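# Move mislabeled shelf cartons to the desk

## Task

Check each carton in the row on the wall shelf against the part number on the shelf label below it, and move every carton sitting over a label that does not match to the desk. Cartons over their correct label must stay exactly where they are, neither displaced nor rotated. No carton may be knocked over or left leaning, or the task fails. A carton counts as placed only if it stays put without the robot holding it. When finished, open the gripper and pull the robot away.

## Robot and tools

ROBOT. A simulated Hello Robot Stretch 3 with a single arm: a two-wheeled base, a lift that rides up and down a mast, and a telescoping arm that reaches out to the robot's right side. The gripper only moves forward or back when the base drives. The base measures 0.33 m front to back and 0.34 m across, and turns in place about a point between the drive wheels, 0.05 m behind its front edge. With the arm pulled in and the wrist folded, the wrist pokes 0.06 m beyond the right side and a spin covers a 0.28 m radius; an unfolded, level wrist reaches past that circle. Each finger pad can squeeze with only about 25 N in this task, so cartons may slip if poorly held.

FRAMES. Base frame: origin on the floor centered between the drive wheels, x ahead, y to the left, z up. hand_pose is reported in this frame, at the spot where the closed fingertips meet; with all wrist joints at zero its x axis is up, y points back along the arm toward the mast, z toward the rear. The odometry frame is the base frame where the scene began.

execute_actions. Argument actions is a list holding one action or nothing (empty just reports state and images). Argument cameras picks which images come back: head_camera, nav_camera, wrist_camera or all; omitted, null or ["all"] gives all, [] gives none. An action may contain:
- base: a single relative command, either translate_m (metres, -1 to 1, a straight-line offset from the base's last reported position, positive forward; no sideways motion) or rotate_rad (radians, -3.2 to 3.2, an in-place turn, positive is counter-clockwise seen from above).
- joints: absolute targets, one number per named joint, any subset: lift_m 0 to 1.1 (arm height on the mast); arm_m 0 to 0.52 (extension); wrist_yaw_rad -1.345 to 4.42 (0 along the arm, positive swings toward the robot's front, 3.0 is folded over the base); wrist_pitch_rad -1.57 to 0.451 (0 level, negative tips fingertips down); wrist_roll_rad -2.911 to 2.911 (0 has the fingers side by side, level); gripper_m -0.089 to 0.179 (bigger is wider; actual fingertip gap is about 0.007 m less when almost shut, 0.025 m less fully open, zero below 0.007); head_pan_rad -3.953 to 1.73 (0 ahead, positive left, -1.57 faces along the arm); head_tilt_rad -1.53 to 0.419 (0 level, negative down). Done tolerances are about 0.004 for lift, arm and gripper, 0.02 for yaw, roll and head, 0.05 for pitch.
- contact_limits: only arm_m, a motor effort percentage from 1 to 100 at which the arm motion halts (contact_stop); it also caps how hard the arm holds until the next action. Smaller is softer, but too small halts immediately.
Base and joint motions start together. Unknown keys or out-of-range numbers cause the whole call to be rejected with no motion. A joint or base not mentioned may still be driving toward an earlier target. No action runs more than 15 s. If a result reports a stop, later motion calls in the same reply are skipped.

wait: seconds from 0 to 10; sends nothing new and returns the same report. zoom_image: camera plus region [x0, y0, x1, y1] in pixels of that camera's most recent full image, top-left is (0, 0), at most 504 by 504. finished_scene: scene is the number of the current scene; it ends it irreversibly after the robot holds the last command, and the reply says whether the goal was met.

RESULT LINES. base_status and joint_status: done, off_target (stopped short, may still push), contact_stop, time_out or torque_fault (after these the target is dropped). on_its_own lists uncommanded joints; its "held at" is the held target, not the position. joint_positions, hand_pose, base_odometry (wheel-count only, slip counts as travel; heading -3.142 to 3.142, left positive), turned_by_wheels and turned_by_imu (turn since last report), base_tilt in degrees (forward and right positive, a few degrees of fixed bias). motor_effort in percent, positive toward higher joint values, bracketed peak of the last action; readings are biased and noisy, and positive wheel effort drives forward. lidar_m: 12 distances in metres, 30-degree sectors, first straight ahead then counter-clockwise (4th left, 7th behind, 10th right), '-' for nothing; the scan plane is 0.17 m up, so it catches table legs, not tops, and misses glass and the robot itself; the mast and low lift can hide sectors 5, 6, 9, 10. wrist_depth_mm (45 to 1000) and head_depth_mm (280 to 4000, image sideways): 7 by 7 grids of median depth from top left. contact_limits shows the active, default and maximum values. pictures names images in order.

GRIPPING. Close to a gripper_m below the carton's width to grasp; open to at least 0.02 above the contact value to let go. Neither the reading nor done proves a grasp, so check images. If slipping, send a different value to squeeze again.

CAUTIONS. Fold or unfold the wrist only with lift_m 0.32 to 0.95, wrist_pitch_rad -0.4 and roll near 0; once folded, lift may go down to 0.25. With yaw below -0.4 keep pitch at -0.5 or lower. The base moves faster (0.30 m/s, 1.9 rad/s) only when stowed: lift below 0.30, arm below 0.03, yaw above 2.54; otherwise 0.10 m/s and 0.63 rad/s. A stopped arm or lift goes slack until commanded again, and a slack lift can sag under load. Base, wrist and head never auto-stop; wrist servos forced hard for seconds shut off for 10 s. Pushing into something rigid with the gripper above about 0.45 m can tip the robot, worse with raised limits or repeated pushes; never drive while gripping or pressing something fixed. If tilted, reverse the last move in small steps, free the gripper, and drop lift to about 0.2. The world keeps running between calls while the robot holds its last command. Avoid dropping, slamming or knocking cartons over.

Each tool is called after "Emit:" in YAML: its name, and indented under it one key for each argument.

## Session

Emit:
execute_actions:
  actions: []

Scene clock: 0.00 s.
base_odometry: x=+0.000 y=+0.000 heading=+0.000 (m, m, rad; odometry frame)
turned_by_wheels: +0.000 (rad since the last result)
turned_by_imu: +0.000 (rad since the last result)
base_tilt: forward=-0.5 right=+0.3 (deg)
lidar_m: 1.46 1.47 1.65 2.19 1.72 2.15 2.30 1.88 2.24 2.58 2.57 1.73
head_depth_mm: 1610 1616 1623 1621 1633 1631 1649 / 1558 1563 1560 1578 1566 1574 1586 / 1518 1507 1514 1516 1529 1536 1543 / 1471 1469 1474 1477 1478 1490 1480 / 1421 1429 1434 1431 1434 1446 1446 / 1386 1386 1390 1391 1400 1401 1400 / 1342 1349 1346 1347 1361 1365 1368
base_status: not commanded
joint_positions: lift_m=+0.593 arm_m=+0.000 wrist_yaw_rad=+3.132 wrist_pitch_rad=-0.429 wrist_roll_rad=+0.007 gripper_m=+0.037 head_pan_rad=+0.019 head_tilt_rad=-0.016
joint_status: not commanded
motor_effort: left_wheel=+1 right_wheel=+0 lift_m=+24 arm_m=+1 wrist_yaw_rad=+0 wrist_pitch_rad=+8 wrist_roll_rad=+0 gripper_m=+0 head_pan_rad=+0 head_tilt_rad=+1 (%)
hand_pose: x=-0.0190 y=+0.0783 z=+0.6035 quat_wxyz=(+0.155, +0.694, +0.147, +0.688) (m; base frame)
wrist_depth_mm: - - - - - - - / - - - - - - - / - - - - - - - / - - - - - - - / - - - - - - - / 870 868 877 877 - 852 887 / 750 742 751 778 744 754 745
pictures: head_camera (sideways: a quarter turn clockwise sets it upright), nav_camera (sideways: a quarter turn counterclockwise sets it upright), wrist_camera
Images, in order (width x height): head_camera 896x504, nav_camera 672x504, wrist_camera 644x364.

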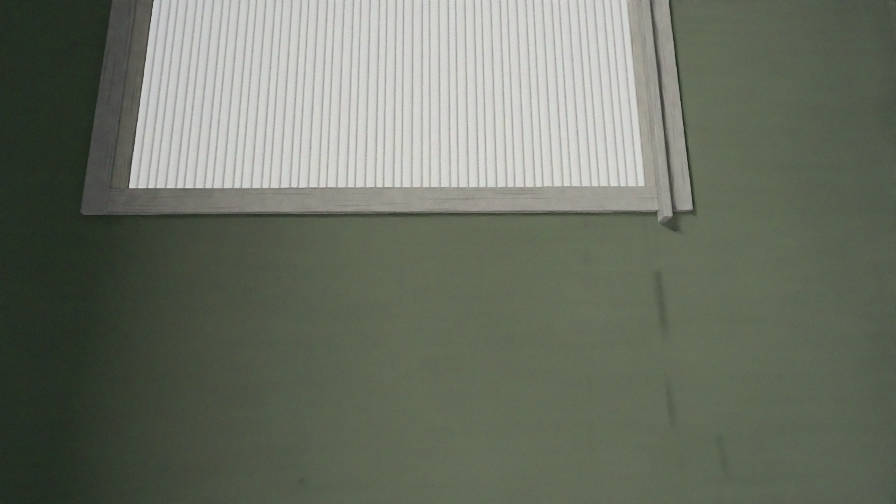

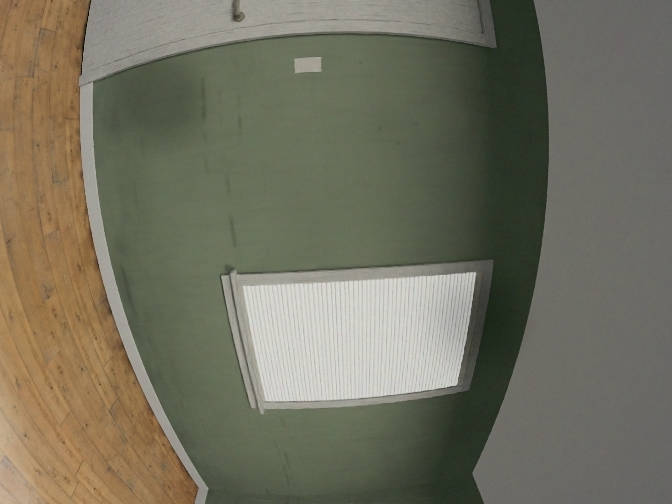

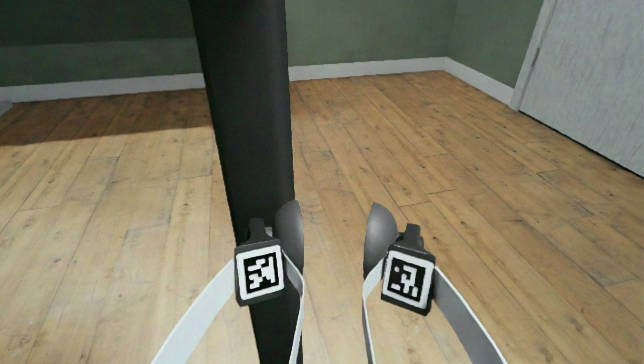

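Emit:
execute_actions:
  actions:
    - {"base": {"rotate_rad": -1.35}, "joints": {"lift_m": 0.29, "wrist_yaw_rad": 2.6, "wrist_pitch_rad": -0.4, "head_pan_rad": 0.0, "head_tilt_rad": -0.25}}
  cameras: ["head_camera", "nav_camera"]

Scene clock: 9.13 s.
base_odometry: x=+0.000 y=+0.000 heading=-1.350 (m, m, rad; odometry frame)
turned_by_wheels: -1.350 (rad since the last result)
turned_by_imu: -1.337 (rad since the last result)
base_tilt: forward=-0.5 right=+0.3 (deg)
lidar_m: 2.57 2.24 1.56 1.46 1.50 1.92 1.72 2.15 2.44 2.30 1.98 2.74
head_depth_mm: 2358 2453 2560 2491 2777 2129 1646 / 2324 2421 2546 2441 2735 2141 1650 / 2302 2405 2524 2448 2724 2132 1645 / 2284 2393 2482 2592 2719 2152 1648 / 2269 2378 2446 2591 2685 2144 1649 / 2242 2348 2448 2572 2695 2141 1652 / 2236 2332 2432 2538 2637 2150 1643
base_status: done
joint_positions: lift_m=+0.291 arm_m=+0.000 wrist_yaw_rad=+2.602 wrist_pitch_rad=-0.418 wrist_roll_rad=+0.007 gripper_m=+0.037 head_pan_rad=+0.007 head_tilt_rad=-0.247
joint_status: all done
motor_effort: left_wheel=+4(8) right_wheel=-4(8) lift_m=+12(20) arm_m=+0(0) wrist_yaw_rad=-2(3) wrist_pitch_rad=+10(13) wrist_roll_rad=+0(0) gripper_m=+0(0) head_pan_rad=-2(8) head_tilt_rad=-1(13) (%)
hand_pose: x=+0.0941 y=+0.0477 z=+0.3031 quat_wxyz=(+0.326, +0.708, -0.044, +0.625) (m; base frame)
wrist_depth_mm: - - - - - - - / - - - - - - - / 959 979 973 956 - 967 - / 730 757 743 742 763 738 759 / 609 607 609 616 633 614 620 / 528 522 514 520 - 518 519 / - 464 447 438 443 448 436
pictures: head_camera (sideways: a quarter turn clockwise sets it upright), nav_camera (sideways: a quarter turn counterclockwise sets it upright)
Images, in order (width x height): head_camera 896x504, nav_camera 672x504.

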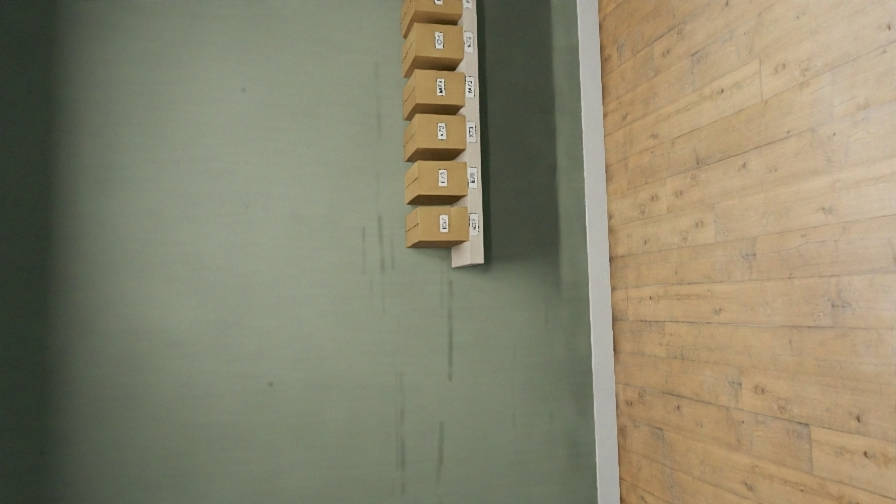

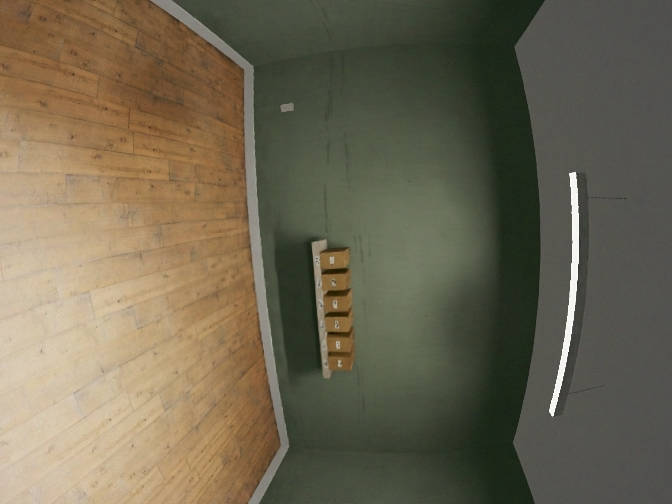

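Emit:
zoom_image:
  camera: "head_camera"
  region: [395, 105, 500, 250]

Emit:
zoom_image:
  camera: "head_camera"
  region: [395, 0, 500, 120]

Region (395, 105, 500, 250) of head_camera's 896x504 image, scaled by 3.476, with more detail than that image has; it fills the left 365 columns of this view, and the rest is white.

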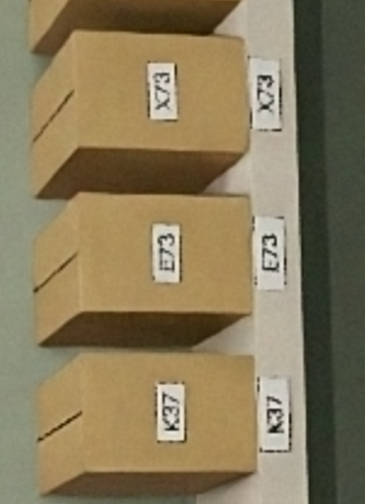

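Region (395, 0, 500, 120) of head_camera's 896x504 image, scaled by 4.200, with more detail than that image has; it fills the left 441 columns of this view, and the rest is white.

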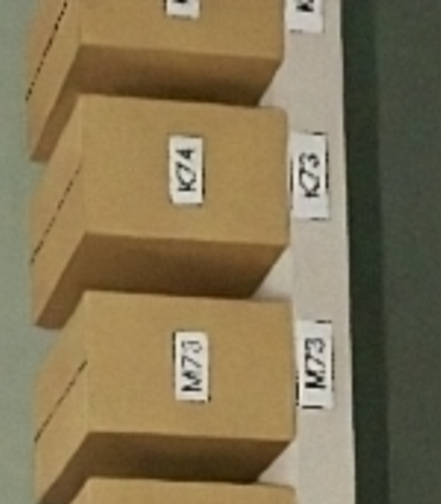

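Emit:
execute_actions:
  actions:
    - {"base": {"rotate_rad": -0.43}, "joints": {"head_pan_rad": 0.15}}
  cameras: ["head_camera"]

Emit:
execute_actions:
  actions:
    - {"base": {"translate_m": 1.0}, "joints": {"head_pan_rad": 0.33, "head_tilt_rad": -0.4}}
  cameras: ["head_camera"]

Scene clock: 22.10 s.
base_odometry: x=+0.000 y=+0.000 heading=-1.780 (m, m, rad; odometry frame)
turned_by_wheels: -0.430 (rad since the last result)
turned_by_imu: -0.425 (rad since the last result)
base_tilt: forward=-0.5 right=+0.2 (deg)
lidar_m: 2.66 2.57 2.04 1.51 1.48 1.53 2.12 1.73 2.15 2.37 2.07 1.98
head_depth_mm: 2757 2916 3051 3217 3026 2126 1644 / 2670 2787 2926 3072 3084 2141 1651 / 2543 2676 2791 2929 3012 2150 1650 / 2440 2566 2673 2579 2890 2155 1644 / 2361 2464 2568 2496 2790 2141 1643 / 2287 2382 2473 2365 2687 2157 1647 / 2204 2292 2370 2453 2567 2166 1644
base_status: done
joint_positions: lift_m=+0.291 arm_m=+0.000 wrist_yaw_rad=+2.601 wrist_pitch_rad=-0.418 wrist_roll_rad=+0.007 gripper_m=+0.037 head_pan_rad=+0.143 head_tilt_rad=-0.248
joint_status: all done
motor_effort: left_wheel=+3(9) right_wheel=-3(11) lift_m=+12(12) arm_m=+0(0) wrist_yaw_rad=-2(2) wrist_pitch_rad=+11(10) wrist_roll_rad=+0(0) gripper_m=+0(0) head_pan_rad=+3(17) head_tilt_rad=+0(1) (%)
hand_pose: x=+0.0941 y=+0.0476 z=+0.3031 quat_wxyz=(+0.326, +0.708, -0.044, +0.625) (m; base frame)
wrist_depth_mm: - - - - - - - / - - - - - - - / 987 957 938 983 967 997 971 / 735 742 743 755 756 740 754 / 615 604 625 618 644 623 610 / 520 514 518 514 - 527 513 / - 468 451 451 444 451 448
pictures: head_camera (sideways: a quarter turn clockwise sets it upright)
Images, in order (width x height): head_camera 896x504.

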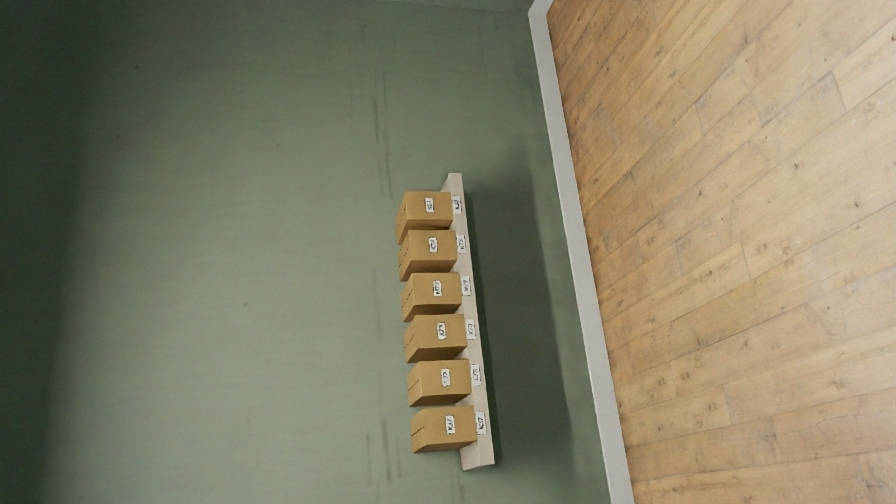

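Scene clock: 27.10 s.
base_odometry: x=-0.207 y=-0.978 heading=-1.780 (m, m, rad; odometry frame)
turned_by_wheels: +0.000 (rad since the last result)
turned_by_imu: +0.002 (rad since the last result)
base_tilt: forward=-0.4 right=+0.4 (deg)
lidar_m: 1.75 1.70 1.77 2.01 1.97 2.03 2.81 2.63 2.53 1.66 1.44 1.89
head_depth_mm: 1558 1678 1802 1951 2103 1766 1421 / 1533 1630 1755 1618 2052 1783 1430 / 1500 1602 1700 1594 2024 1767 1423 / 1467 1569 1673 1561 1976 1777 1430 / 1445 1542 1647 1526 1923 1797 1431 / 1425 1509 1625 1499 1892 1776 1439 / 1394 1486 1579 1466 1826 1785 1433
base_status: done
joint_positions: lift_m=+0.291 arm_m=+0.000 wrist_yaw_rad=+2.601 wrist_pitch_rad=-0.418 wrist_roll_rad=+0.007 gripper_m=+0.037 head_pan_rad=+0.323 head_tilt_rad=-0.396
joint_status: all done
motor_effort: left_wheel=+3(11) right_wheel=-3(7) lift_m=+13(12) arm_m=+0(1) wrist_yaw_rad=-1(2) wrist_pitch_rad=+10(11) wrist_roll_rad=+0(0) gripper_m=+0(0) head_pan_rad=+3(19) head_tilt_rad=-1(10) (%)
hand_pose: x=+0.0942 y=+0.0476 z=+0.3032 quat_wxyz=(+0.326, +0.708, -0.044, +0.625) (m; base frame)
wrist_depth_mm: - - - - - - - / - - - - - - - / 987 975 922 977 949 948 984 / 731 742 753 738 766 746 763 / 594 613 619 599 626 619 613 / 537 509 508 507 - 515 515 / - 467 444 448 444 455 450
pictures: head_camera (sideways: a quarter turn clockwise sets it upright)
Images, in order (width x height): head_camera 896x504.

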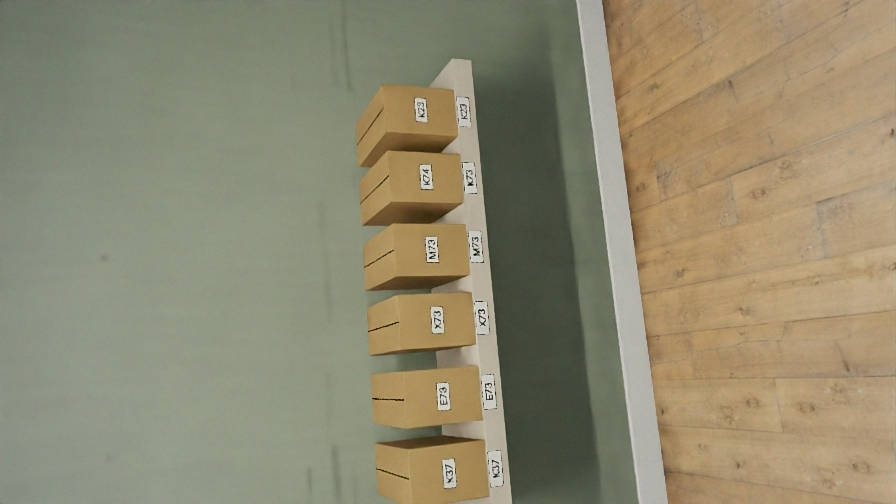

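Emit:
zoom_image:
  camera: "head_camera"
  region: [400, 80, 510, 280]

Emit:
zoom_image:
  camera: "head_camera"
  region: [410, 290, 520, 500]

Region (400, 80, 510, 280) of head_camera's 896x504 image, scaled by 2.520, with more detail than that image has; it fills the left 277 columns of this view, and the rest is white.

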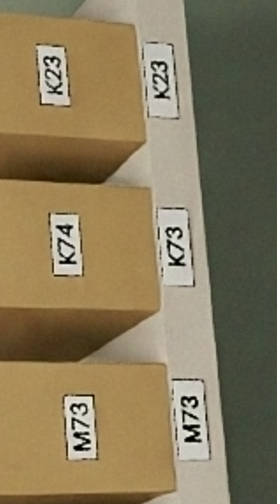

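Region (410, 290, 520, 500) of head_camera's 896x504 image, scaled by 2.400, with more detail than that image has; it fills the left 264 columns of this view, and the rest is white.

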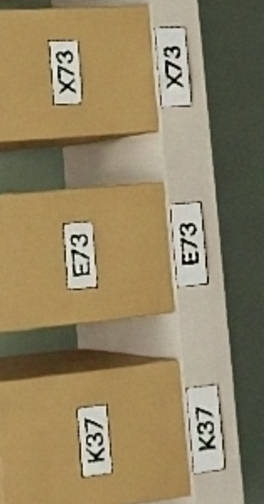

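Emit:
zoom_image:
  camera: "head_camera"
  region: [405, 85, 485, 200]

Emit:
zoom_image:
  camera: "head_camera"
  region: [415, 225, 500, 345]

Emit:
zoom_image:
  camera: "head_camera"
  region: [425, 370, 515, 495]

Region (405, 85, 485, 200) of head_camera's 896x504 image, scaled by 4.383, with more detail than that image has; it fills the left 351 columns of this view, and the rest is white.

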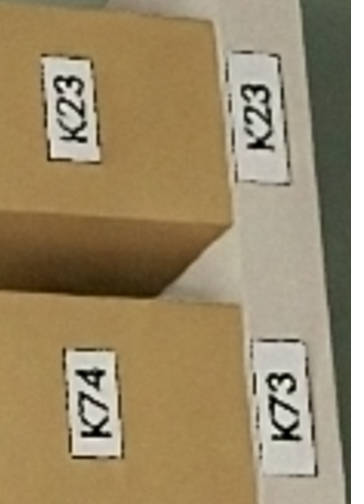

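Region (415, 225, 500, 345) of head_camera's 896x504 image, scaled by 4.200, with more detail than that image has; it fills the left 357 columns of this view, and the rest is white.

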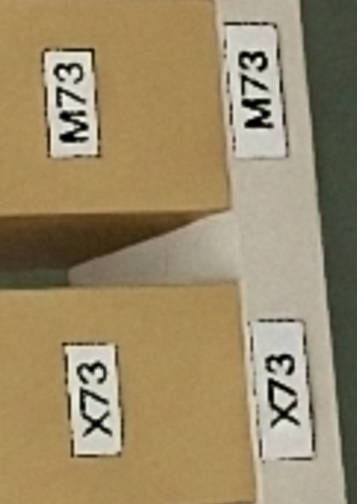

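Region (425, 370, 515, 495) of head_camera's 896x504 image, scaled by 4.032, with more detail than that image has; it fills the left 363 columns of this view, and the rest is white.

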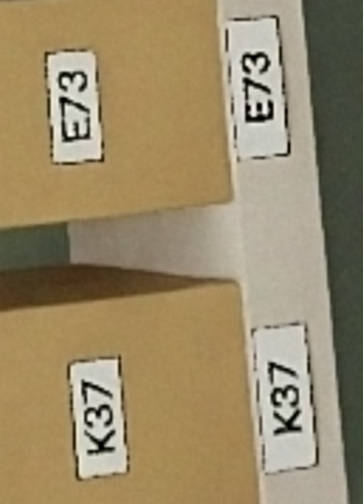

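Emit:
execute_actions:
  actions:
    - {"base": {"translate_m": 0.72}}
  cameras: []

Emit:
execute_actions:
  actions:
    - {"base": {"translate_m": 0.355}, "joints": {"lift_m": 0.68, "wrist_yaw_rad": 0.4, "wrist_pitch_rad": -1.5}}
  cameras: []

Scene clock: 48.27 s.
base_odometry: x=-0.356 y=-1.683 heading=-1.779 (m, m, rad; odometry frame)
turned_by_wheels: +0.000 (rad since the last result)
turned_by_imu: +0.001 (rad since the last result)
base_tilt: forward=-0.5 right=+0.4 (deg)
lidar_m: 1.10 1.07 1.11 1.55 2.32 2.39 3.34 3.27 1.85 1.12 1.42 1.48
head_depth_mm: 959 1024 1107 1198 1307 1443 1429 / 937 1009 1084 1175 1241 1402 1424 / 920 984 1058 1119 942 1363 1428 / 904 968 1036 1101 944 1328 1404 / 887 946 1014 1074 930 1297 1380 / 871 931 993 1060 894 940 1357 / 858 912 976 1039 911 941 1328
base_status: done
joint_positions: lift_m=+0.291 arm_m=+0.000 wrist_yaw_rad=+2.601 wrist_pitch_rad=-0.418 wrist_roll_rad=+0.007 gripper_m=+0.037 head_pan_rad=+0.323 head_tilt_rad=-0.396
joint_status: not commanded
motor_effort: left_wheel=+2(12) right_wheel=-3(6) lift_m=+13(12) arm_m=+1(0) wrist_yaw_rad=-2(2) wrist_pitch_rad=+10(10) wrist_roll_rad=+0(0) gripper_m=+0(0) head_pan_rad=+2(4) head_tilt_rad=-2(1) (%)
hand_pose: x=+0.0942 y=+0.0476 z=+0.3032 quat_wxyz=(+0.326, +0.708, -0.044, +0.625) (m; base frame)
wrist_depth_mm: - - - - - 872 766 / - - - - - 915 807 / 941 962 958 976 996 947 868 / 752 744 730 733 748 745 754 / 607 613 620 605 629 611 598 / 519 512 511 516 - 515 515 / - 461 444 444 445 443 453
pictures: none
No camera images: the call's "cameras" was empty. Leave "cameras" out to get every camera's image.

Scene clock: 53.17 s.
base_odometry: x=-0.430 y=-2.030 heading=-1.779 (m, m, rad; odometry frame)
turned_by_wheels: +0.000 (rad since the last result)
turned_by_imu: +0.001 (rad since the last result)
base_tilt: forward=-0.6 right=+0.3 (deg)
lidar_m: 0.77 0.75 0.79 1.09 2.50 2.58 3.56 4.00 1.53 1.11 1.30 1.05
head_depth_mm: 662 709 765 830 906 1001 1111 / 649 695 748 810 882 969 1055 / 636 680 733 791 861 817 686 / 626 667 717 772 813 628 645 / 614 656 701 758 802 765 667 / 603 643 689 741 783 629 610 / 593 632 675 724 771 630 600
base_status: done
joint_positions: lift_m=+0.679 arm_m=+0.000 wrist_yaw_rad=+0.402 wrist_pitch_rad=-1.496 wrist_roll_rad=+0.007 gripper_m=+0.037 head_pan_rad=+0.323 head_tilt_rad=-0.396
joint_status: all done
motor_effort: left_wheel=+3(11) right_wheel=-3(6) lift_m=+33(35) arm_m=+1(1) wrist_yaw_rad=-3(3) wrist_pitch_rad=-1(7) wrist_roll_rad=+0(0) gripper_m=+0(0) head_pan_rad=+3(3) head_tilt_rad=-1(1) (%)
hand_pose: x=-0.0235 y=-0.1404 z=+0.5609 quat_wxyz=(+0.603, +0.573, -0.414, -0.370) (m; base frame)
wrist_depth_mm: 705 716 682 683 680 681 657 / 707 706 688 695 677 691 679 / 746 731 737 702 701 694 698 / 744 737 725 - 711 707 700 / 772 762 732 - 721 724 725 / 772 763 757 - - 733 713 / 795 787 751 - 758 726 732
pictures: none
No camera images: the call's "cameras" was empty. Leave "cameras" out to get every camera's image.

Emit:
execute_actions:
  actions:
    - {"base": {"rotate_rad": 2.07}, "joints": {"lift_m": 1.03, "arm_m": 0.22, "wrist_yaw_rad": 0.0, "gripper_m": 0.149, "head_pan_rad": -1.57, "head_tilt_rad": -0.6}}
  cameras: ["head_camera", "wrist_camera"]

Scene clock: 62.23 s.
base_odometry: x=-0.430 y=-2.030 heading=+0.291 (m, m, rad; odometry frame)
turned_by_wheels: +2.070 (rad since the last result)
turned_by_imu: +2.049 (rad since the last result)
base_tilt: forward=-0.5 right=+0.4 (deg)
lidar_m: 2.46 2.57 3.50 3.57 1.56 1.12 1.30 1.06 0.78 0.75 0.78 1.07
head_depth_mm: 611 - 741 848 954 1064 1249 / 606 - - 818 651 739 1245 / 615 - - - 651 736 1244 / 614 667 751 812 666 740 1251 / 615 677 756 808 653 731 1251 / 614 678 753 822 751 746 1255 / 614 676 752 805 655 725 1259
base_status: done
joint_positions: lift_m=+1.029 arm_m=+0.220 wrist_yaw_rad=+0.000 wrist_pitch_rad=-1.497 wrist_roll_rad=+0.007 gripper_m=+0.149 head_pan_rad=-1.563 head_tilt_rad=-0.593
joint_status: all done
motor_effort: left_wheel=-2(7) right_wheel=+3(9) lift_m=+33(32) arm_m=+4(3) wrist_yaw_rad=-1(3) wrist_pitch_rad=-2(2) wrist_roll_rad=+0(0) gripper_m=+1(100) head_pan_rad=-3(42) head_tilt_rad=-2(14) (%)
hand_pose: x=-0.0216 y=-0.3596 z=+0.9109 quat_wxyz=(+0.516, +0.480, -0.520, -0.483) (m; base frame)
wrist_depth_mm: 270 291 254 304 239 235 877 / - - 430 412 392 434 - / - - - - - - - / - - - - - - - / - - - - - - - / - - - - - - - / - - - - - - -
pictures: head_camera (sideways: a quarter turn clockwise sets it upright), wrist_camera
Images, in order (width x height): head_camera 896x504, wrist_camera 644x364.

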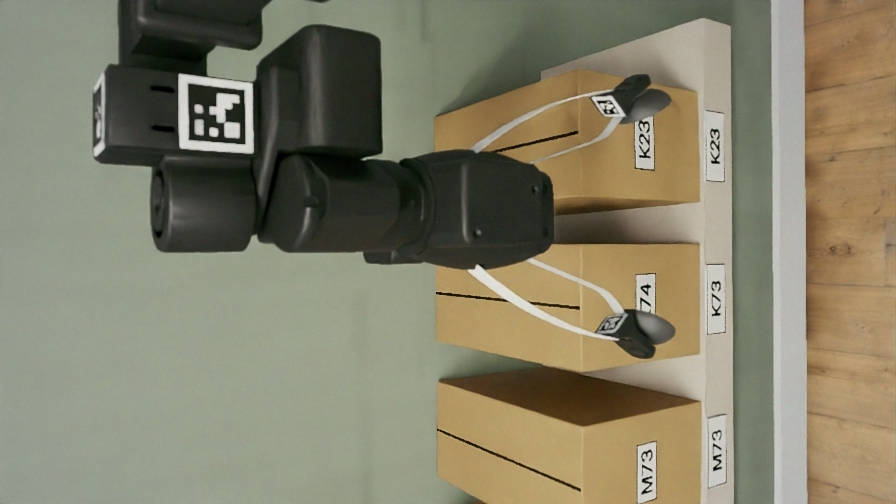

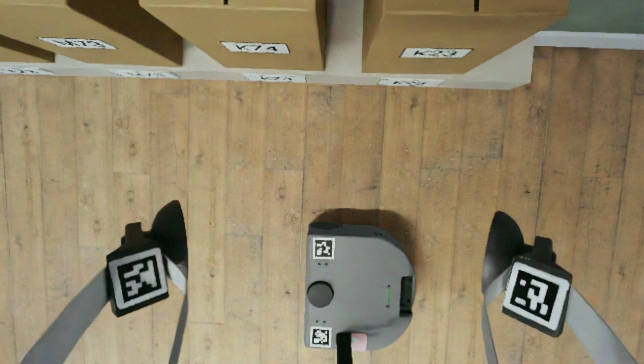

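Emit:
execute_actions:
  actions:
    - {"base": {"translate_m": 0.084}, "joints": {"arm_m": 0.483, "lift_m": 1.01}, "contact_limits": {"arm_m": 20}}
  cameras: ["head_camera", "wrist_camera"]

Scene clock: 71.43 s.
base_odometry: x=-0.349 y=-2.006 heading=+0.290 (m, m, rad; odometry frame)
turned_by_wheels: +0.000 (rad since the last result)
turned_by_imu: +0.000 (rad since the last result)
base_tilt: forward=-0.5 right=+0.4 (deg)
lidar_m: 2.38 2.47 3.36 3.57 1.58 1.18 1.38 1.06 0.78 0.75 0.78 1.08
head_depth_mm: 615 - 768 823 653 724 1243 / 608 699 754 807 672 736 1249 / 607 - 755 806 664 736 1252 / 615 677 766 806 652 739 1248 / 615 678 753 814 719 739 1253 / 615 677 753 808 655 729 1255 / 616 677 755 815 694 741 1255
base_status: done
joint_positions: lift_m=+1.011 arm_m=+0.483 wrist_yaw_rad=+0.000 wrist_pitch_rad=-1.497 wrist_roll_rad=+0.007 gripper_m=+0.149 head_pan_rad=-1.563 head_tilt_rad=-0.593
joint_status: all done
motor_effort: left_wheel=-2(4) right_wheel=+4(9) lift_m=+12(25) arm_m=+3(5) wrist_yaw_rad=+1(1) wrist_pitch_rad=-1(1) wrist_roll_rad=+0(0) gripper_m=+1(1) head_pan_rad=-4(3) head_tilt_rad=-3(2) (%)
contact_limits: arm_m 20 (drawing in: default 21, maximum 35; extending or still: default 30, maximum 48)
hand_pose: x=-0.0216 y=-0.6225 z=+0.8919 quat_wxyz=(+0.516, +0.480, -0.520, -0.483) (m; base frame)
wrist_depth_mm: 208 205 218 201 199 199 197 / 212 209 270 206 203 218 200 / 215 213 277 210 207 219 202 / 217 217 282 212 211 216 206 / 223 220 261 216 215 232 211 / 225 - 266 220 218 253 212 / 230 227 274 222 221 221 216
pictures: head_camera (sideways: a quarter turn clockwise sets it upright), wrist_camera
Images, in order (width x height): head_camera 896x504, wrist_camera 644x364.

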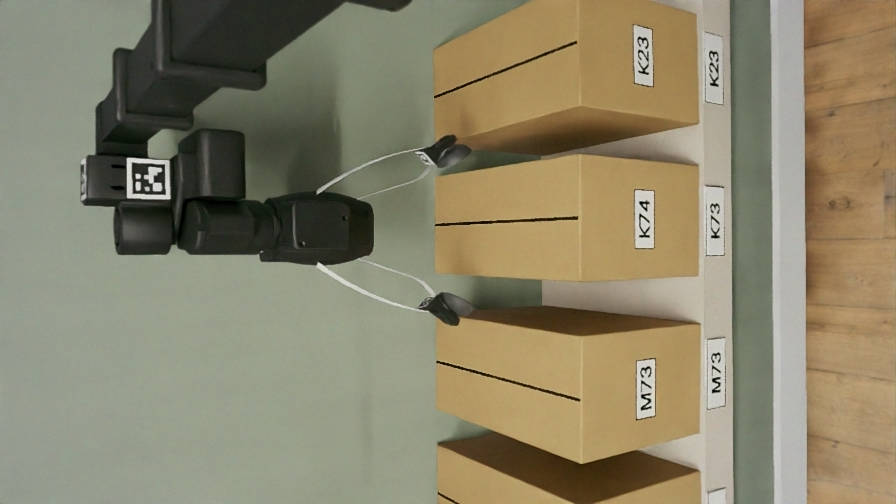

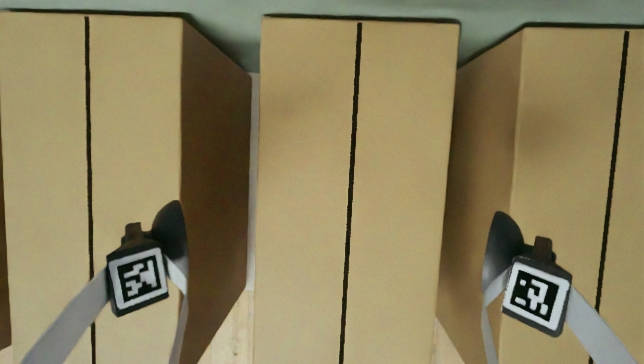

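Emit:
execute_actions:
  actions:
    - {"base": {"rotate_rad": -0.011}, "joints": {"arm_m": 0.478, "lift_m": 0.962}}
  cameras: ["head_camera", "wrist_camera"]

Emit:
zoom_image:
  camera: "head_camera"
  region: [400, 110, 620, 350]

Scene clock: 83.20 s.
base_odometry: x=-0.349 y=-2.006 heading=+0.279 (m, m, rad; odometry frame)
turned_by_wheels: -0.011 (rad since the last result)
turned_by_imu: -0.011 (rad since the last result)
base_tilt: forward=-0.5 right=+0.3 (deg)
lidar_m: 2.38 2.48 3.34 3.58 1.58 1.18 1.38 1.07 0.78 0.75 0.78 1.06
head_depth_mm: 616 676 - 790 655 727 1254 / 616 661 769 806 672 742 1245 / 615 656 769 807 668 742 1252 / 614 669 753 779 652 724 1250 / 614 676 754 811 773 744 1251 / 613 675 751 803 654 726 1252 / 612 674 751 814 676 736 1251
base_status: done
joint_positions: lift_m=+0.963 arm_m=+0.478 wrist_yaw_rad=+0.000 wrist_pitch_rad=-1.497 wrist_roll_rad=+0.007 gripper_m=+0.149 head_pan_rad=-1.563 head_tilt_rad=-0.593
joint_status: all done
motor_effort: left_wheel=-2(3) right_wheel=+2(7) lift_m=+12(8) arm_m=-2(5) wrist_yaw_rad=+0(0) wrist_pitch_rad=-1(1) wrist_roll_rad=+0(0) gripper_m=+1(0) head_pan_rad=-3(3) head_tilt_rad=-2(2) (%)
hand_pose: x=-0.0216 y=-0.6181 z=+0.8439 quat_wxyz=(+0.516, +0.480, -0.520, -0.483) (m; base frame)
wrist_depth_mm: 161 174 159 156 155 190 151 / 163 176 161 159 157 190 155 / 167 179 164 162 160 188 157 / 169 181 167 164 162 200 160 / 172 172 169 167 165 218 162 / 174 - 172 168 167 237 165 / - 186 174 171 170 200 167
pictures: head_camera (sideways: a quarter turn clockwise sets it upright), wrist_camera
Images, in order (width x height): head_camera 896x504, wrist_camera 644x364.

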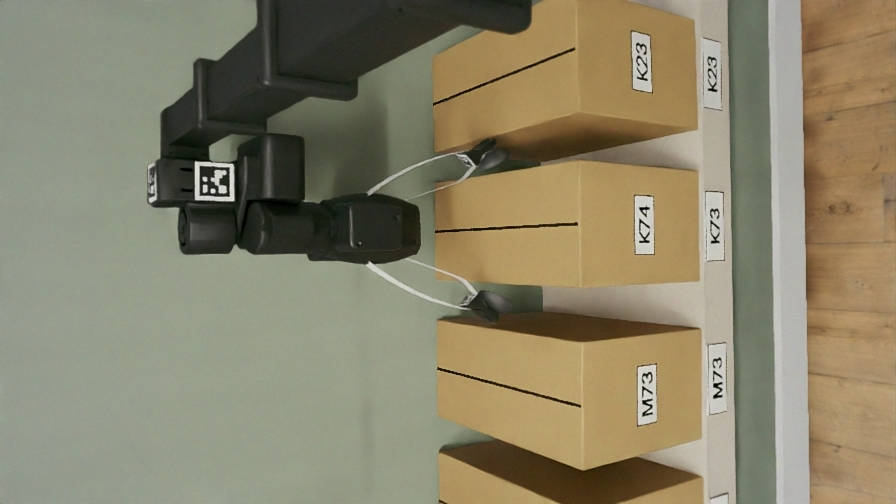

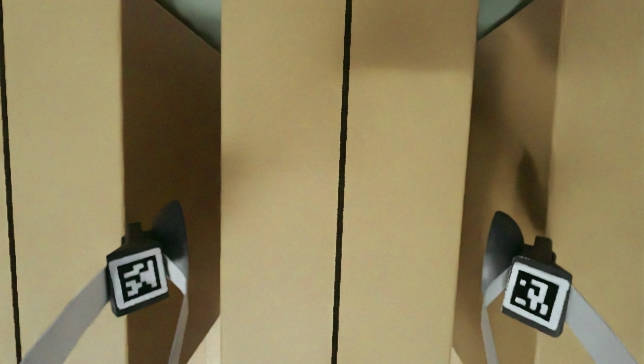

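Region (400, 110, 620, 350) of head_camera's 896x504 image, scaled by 2.100, with more detail than that image has; it fills the left 462 columns of this view, and the rest is white.

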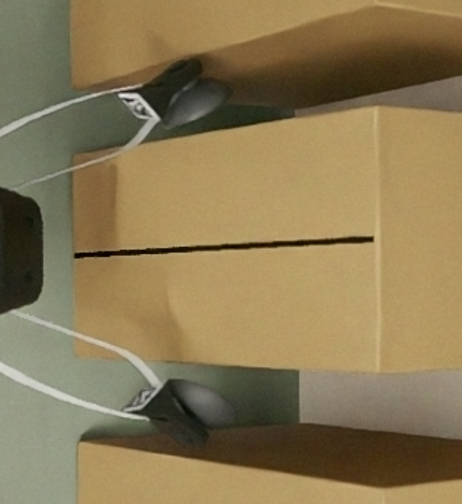

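Emit:
execute_actions:
  actions:
    - {"joints": {"lift_m": 0.932}}
  cameras: ["head_camera", "wrist_camera"]

Emit:
zoom_image:
  camera: "head_camera"
  region: [400, 110, 620, 350]

Scene clock: 88.83 s.
base_odometry: x=-0.349 y=-2.006 heading=+0.279 (m, m, rad; odometry frame)
turned_by_wheels: +0.000 (rad since the last result)
turned_by_imu: +0.000 (rad since the last result)
base_tilt: forward=-0.6 right=+0.3 (deg)
lidar_m: 2.38 2.48 3.35 3.55 1.58 1.18 1.38 1.07 0.78 0.75 0.78 1.07
head_depth_mm: 617 679 733 - 655 729 1250 / 617 670 781 805 671 741 1254 / 615 660 783 823 667 744 1249 / 616 667 753 779 652 725 1247 / 613 677 752 812 777 743 1248 / 613 674 751 806 654 724 1254 / 613 675 750 812 676 738 1254
base_status: not commanded
joint_positions: lift_m=+0.933 arm_m=+0.478 wrist_yaw_rad=+0.000 wrist_pitch_rad=-1.497 wrist_roll_rad=+0.007 gripper_m=+0.149 head_pan_rad=-1.563 head_tilt_rad=-0.593
joint_status: all done
motor_effort: left_wheel=+0(2) right_wheel=+2(2) lift_m=+12(15) arm_m=-3(2) wrist_yaw_rad=-1(0) wrist_pitch_rad=-1(1) wrist_roll_rad=+0(0) gripper_m=+1(1) head_pan_rad=-3(3) head_tilt_rad=-2(2) (%)
hand_pose: x=-0.0216 y=-0.6181 z=+0.8139 quat_wxyz=(+0.516, +0.480, -0.520, -0.483) (m; base frame)
wrist_depth_mm: 132 175 130 127 126 126 132 / 134 177 132 130 129 165 132 / 136 179 134 132 131 165 132 / 138 181 135 134 133 163 132 / 141 161 138 136 134 164 133 / 142 - 140 139 137 136 134 / - 187 142 141 140 173 137
pictures: head_camera (sideways: a quarter turn clockwise sets it upright), wrist_camera
Images, in order (width x height): head_camera 896x504, wrist_camera 644x364.

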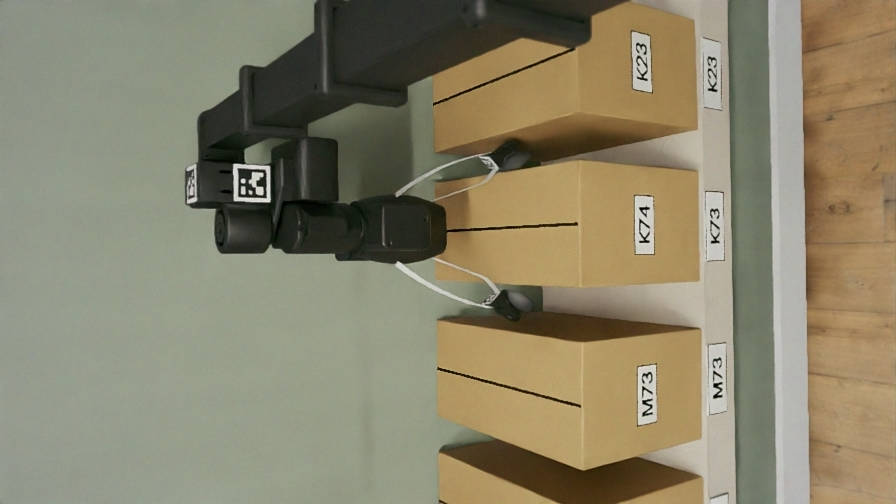

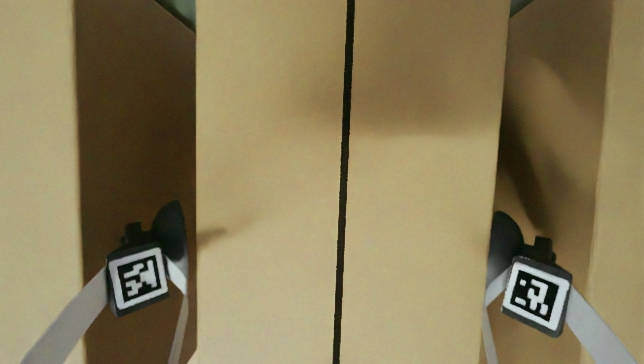

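Region (400, 110, 620, 350) of head_camera's 896x504 image, scaled by 2.100, with more detail than that image has; it fills the left 462 columns of this view, and the rest is white.

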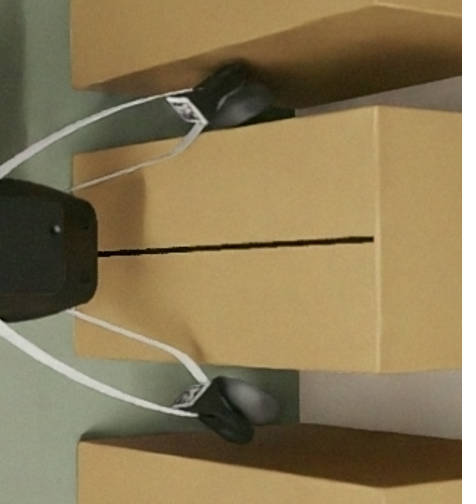

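Fingers are in both gaps without touching the neighbours. Closing.

Emit:
execute_actions:
  actions:
    - {"joints": {"gripper_m": 0.092}}
  cameras: []

Scene clock: 91.50 s.
base_odometry: x=-0.349 y=-2.006 heading=+0.279 (m, m, rad; odometry frame)
turned_by_wheels: +0.000 (rad since the last result)
turned_by_imu: +0.000 (rad since the last result)
base_tilt: forward=-0.5 right=+0.4 (deg)
lidar_m: 2.38 2.47 3.33 3.58 1.58 1.19 1.38 1.07 0.78 0.75 0.78 1.06
head_depth_mm: 617 679 731 - 657 729 1249 / 615 668 783 806 671 741 1250 / 615 659 784 822 666 742 1250 / 613 669 754 776 650 722 1257 / 616 677 753 810 774 744 1245 / 615 676 752 805 654 725 1251 / 613 676 752 813 677 737 1255
base_status: not commanded
joint_positions: lift_m=+0.933 arm_m=+0.478 wrist_yaw_rad=+0.000 wrist_pitch_rad=-1.497 wrist_roll_rad=+0.007 gripper_m=+0.115 head_pan_rad=-1.563 head_tilt_rad=-0.593
joint_status: gripper_m off_target (ended at +0.115, target +0.092)
motor_effort: left_wheel=-2(1) right_wheel=+3(3) lift_m=+12(13) arm_m=-2(3) wrist_yaw_rad=+0(0) wrist_pitch_rad=-2(1) wrist_roll_rad=+0(0) gripper_m=-100(100) head_pan_rad=-3(4) head_tilt_rad=-2(2) (%)
hand_pose: x=-0.0216 y=-0.6181 z=+0.8139 quat_wxyz=(+0.516, +0.480, -0.520, -0.483) (m; base frame)
wrist_depth_mm: 132 174 128 128 127 165 132 / 134 176 130 129 128 165 132 / 136 179 133 131 130 165 132 / 138 181 134 133 132 175 132 / 140 166 137 136 134 164 132 / 143 - 139 138 136 - 134 / - 187 141 140 138 185 136
pictures: none
No camera images: the call's "cameras" was empty. Leave "cameras" out to get every camera's image.

Emit:
execute_actions:
  actions: []
  cameras: ["head_camera", "wrist_camera"]

Scene clock: 95.00 s.
base_odometry: x=-0.349 y=-2.006 heading=+0.279 (m, m, rad; odometry frame)
turned_by_wheels: +0.000 (rad since the last result)
turned_by_imu: +0.000 (rad since the last result)
base_tilt: forward=-0.5 right=+0.4 (deg)
lidar_m: 2.38 2.47 3.36 3.56 1.58 1.18 1.38 1.07 0.78 0.75 0.78 1.07
head_depth_mm: 616 680 734 - 654 732 1254 / 616 670 780 809 672 742 1254 / 615 658 782 822 667 740 1249 / 615 668 754 775 649 724 1252 / 615 679 753 814 777 743 1250 / 614 676 753 802 654 726 1253 / 611 675 752 813 679 738 1262
base_status: not commanded
joint_positions: lift_m=+0.933 arm_m=+0.478 wrist_yaw_rad=+0.000 wrist_pitch_rad=-1.497 wrist_roll_rad=+0.007 gripper_m=+0.093 head_pan_rad=-1.563 head_tilt_rad=-0.593
joint_status: gripper_m off_target (ended at +0.115, target +0.092)
on_its_own: gripper_m moved -0.022 to your old target +0.092
motor_effort: left_wheel=-1(1) right_wheel=+3(3) lift_m=+13(13) arm_m=-2(3) wrist_yaw_rad=+0(0) wrist_pitch_rad=-1(1) wrist_roll_rad=+0(0) gripper_m=-55(100) head_pan_rad=-3(4) head_tilt_rad=-2(2) (%)
hand_pose: x=-0.0216 y=-0.6181 z=+0.8139 quat_wxyz=(+0.516, +0.480, -0.520, -0.483) (m; base frame)
wrist_depth_mm: 132 174 127 126 124 166 132 / 134 175 128 127 127 166 132 / 136 179 131 130 128 164 132 / 139 181 132 131 130 176 131 / 140 171 134 133 132 164 133 / 143 - 137 136 134 - 135 / - 188 139 138 137 185 136
pictures: head_camera (sideways: a quarter turn clockwise sets it upright), wrist_camera
Images, in order (width x height): head_camera 896x504, wrist_camera 644x364.

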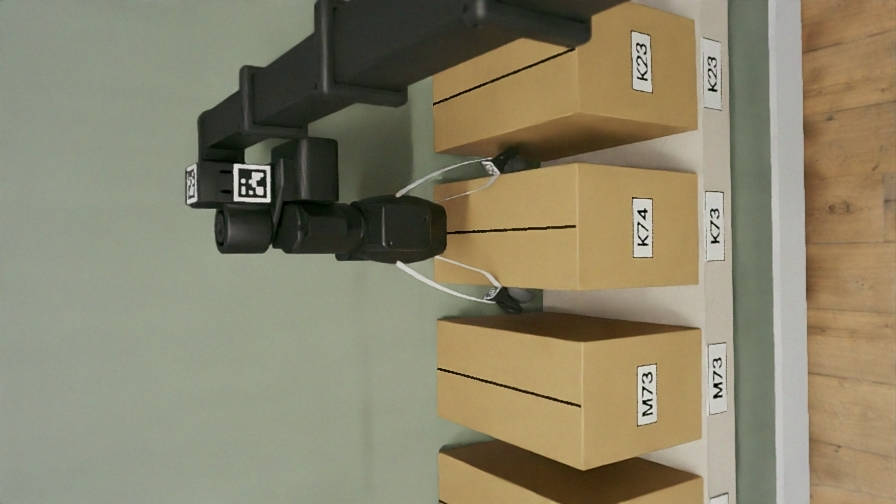

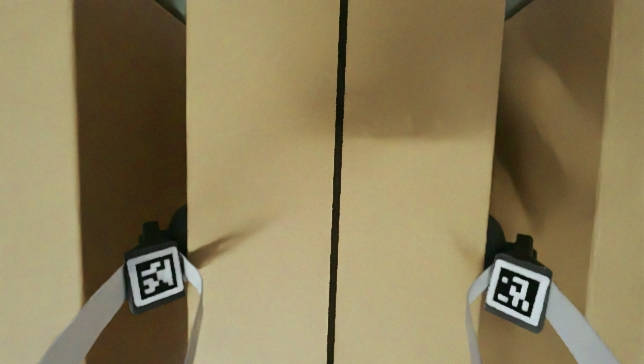

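Emit:
execute_actions:
  actions:
    - {"joints": {"lift_m": 0.99, "arm_m": 0.18}}
  cameras: ["head_camera", "nav_camera"]

Scene clock: 100.97 s.
base_odometry: x=-0.349 y=-2.006 heading=+0.279 (m, m, rad; odometry frame)
turned_by_wheels: +0.000 (rad since the last result)
turned_by_imu: +0.000 (rad since the last result)
base_tilt: forward=-0.6 right=+0.4 (deg)
lidar_m: 2.38 2.47 3.35 3.56 1.58 1.18 1.38 1.07 0.78 0.75 0.78 1.06
head_depth_mm: 617 675 - 831 656 728 1254 / 616 670 - - 673 692 397 / 615 678 - - - 442 379 / 615 679 753 842 730 449 380 / 616 676 753 817 700 713 1205 / 613 674 753 804 654 725 1255 / 612 675 750 816 678 737 1250
base_status: not commanded
joint_positions: lift_m=+0.989 arm_m=+0.180 wrist_yaw_rad=+0.000 wrist_pitch_rad=-1.497 wrist_roll_rad=+0.007 gripper_m=+0.093 head_pan_rad=-1.563 head_tilt_rad=-0.593
joint_status: all done
motor_effort: left_wheel=-2(1) right_wheel=+3(2) lift_m=+34(35) arm_m=-3(4) wrist_yaw_rad=-1(0) wrist_pitch_rad=-1(1) wrist_roll_rad=+0(0) gripper_m=-55(55) head_pan_rad=-4(2) head_tilt_rad=-2(2) (%)
hand_pose: x=-0.0216 y=-0.3200 z=+0.8708 quat_wxyz=(+0.516, +0.480, -0.519, -0.483) (m; base frame)
wrist_depth_mm: 361 362 126 125 124 291 345 / - - 129 127 126 960 954 / - - 130 130 128 975 979 / - - 132 132 130 - - / - - 135 133 133 - - / - - 137 136 135 - - / - - 139 138 136 - -
pictures: head_camera (sideways: a quarter turn clockwise sets it upright), nav_camera (sideways: a quarter turn counterclockwise sets it upright)
Images, in order (width x height): head_camera 896x504, nav_camera 672x504.

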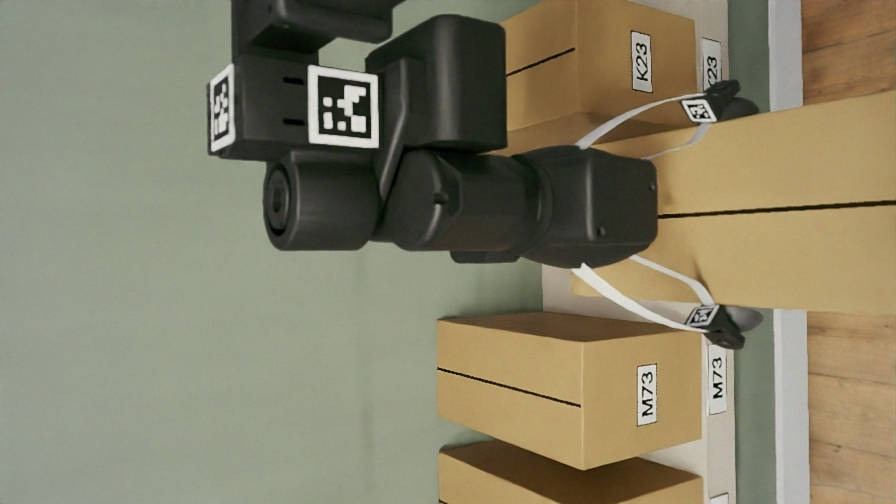

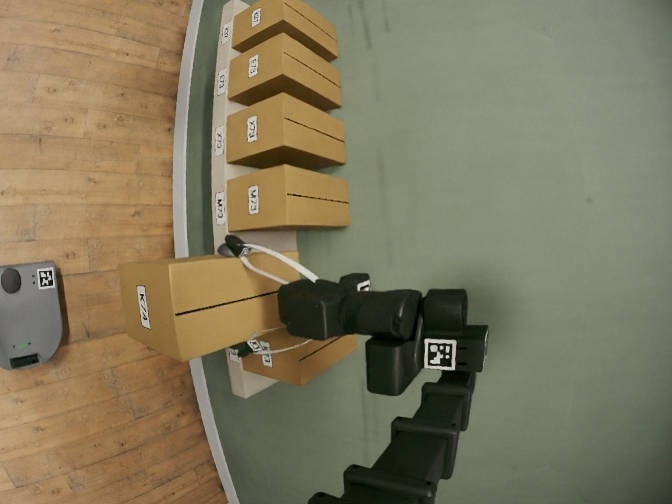

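Emit:
execute_actions:
  actions:
    - {"base": {"rotate_rad": 1.56}, "joints": {"arm_m": 0.16, "head_pan_rad": 0.0, "head_tilt_rad": -0.3}}
  cameras: ["head_camera", "nav_camera"]

Scene clock: 107.93 s.
base_odometry: x=-0.349 y=-2.006 heading=+1.839 (m, m, rad; odometry frame)
turned_by_wheels: +1.560 (rad since the last result)
turned_by_imu: +1.544 (rad since the last result)
base_tilt: forward=-0.6 right=+0.4 (deg)
lidar_m: 3.59 1.58 1.18 1.38 1.08 0.79 0.75 0.78 1.06 2.38 2.46 3.33
head_depth_mm: 3540 3783 - - 2671 1958 1539 / 3530 3770 3927 - 2689 1960 1543 / 3499 3730 3886 - 2699 1959 1543 / 3525 3681 3943 - 2705 1973 1543 / 3528 3705 3863 3987 2700 1969 1549 / 3524 3688 3899 - 2720 1964 1550 / 3491 3695 3871 - 2717 1974 1546
base_status: done
joint_positions: lift_m=+0.989 arm_m=+0.160 wrist_yaw_rad=+0.000 wrist_pitch_rad=-1.497 wrist_roll_rad=+0.007 gripper_m=+0.093 head_pan_rad=-0.007 head_tilt_rad=-0.310
joint_status: all done
motor_effort: left_wheel=-2(6) right_wheel=+4(9) lift_m=+34(34) arm_m=-3(3) wrist_yaw_rad=+0(0) wrist_pitch_rad=-1(1) wrist_roll_rad=+0(0) gripper_m=-55(55) head_pan_rad=+4(43) head_tilt_rad=+4(18) (%)
hand_pose: x=-0.0216 y=-0.3000 z=+0.8708 quat_wxyz=(+0.516, +0.480, -0.519, -0.483) (m; base frame)
wrist_depth_mm: - - 127 126 125 942 912 / - - 129 127 126 969 927 / - - 130 129 129 958 908 / - - 132 131 130 - 910 / - - 134 134 132 - 916 / - - 136 136 134 - 860 / - - 139 138 136 - 841
pictures: head_camera (sideways: a quarter turn clockwise sets it upright), nav_camera (sideways: a quarter turn counterclockwise sets it upright)
Images, in order (width x height): head_camera 896x504, nav_camera 672x504.

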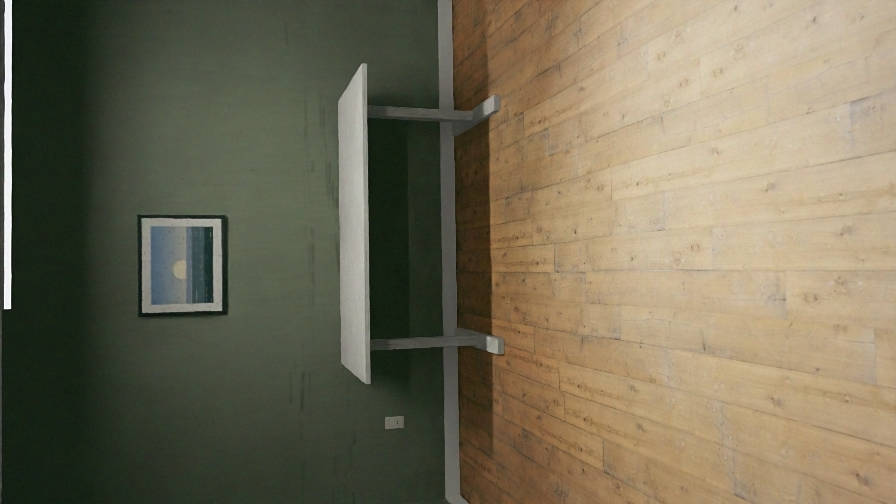

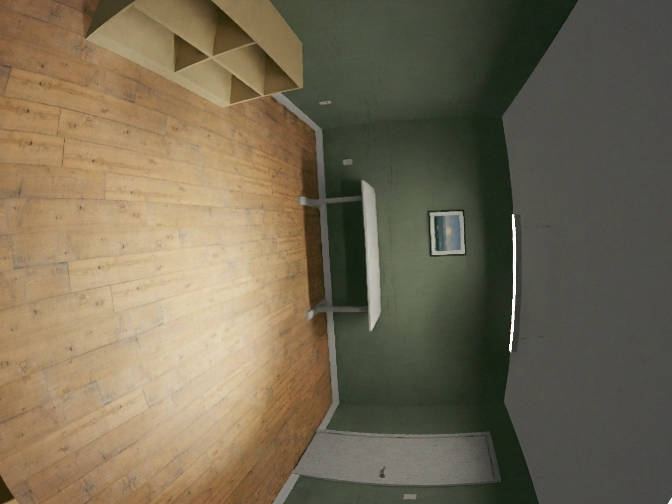

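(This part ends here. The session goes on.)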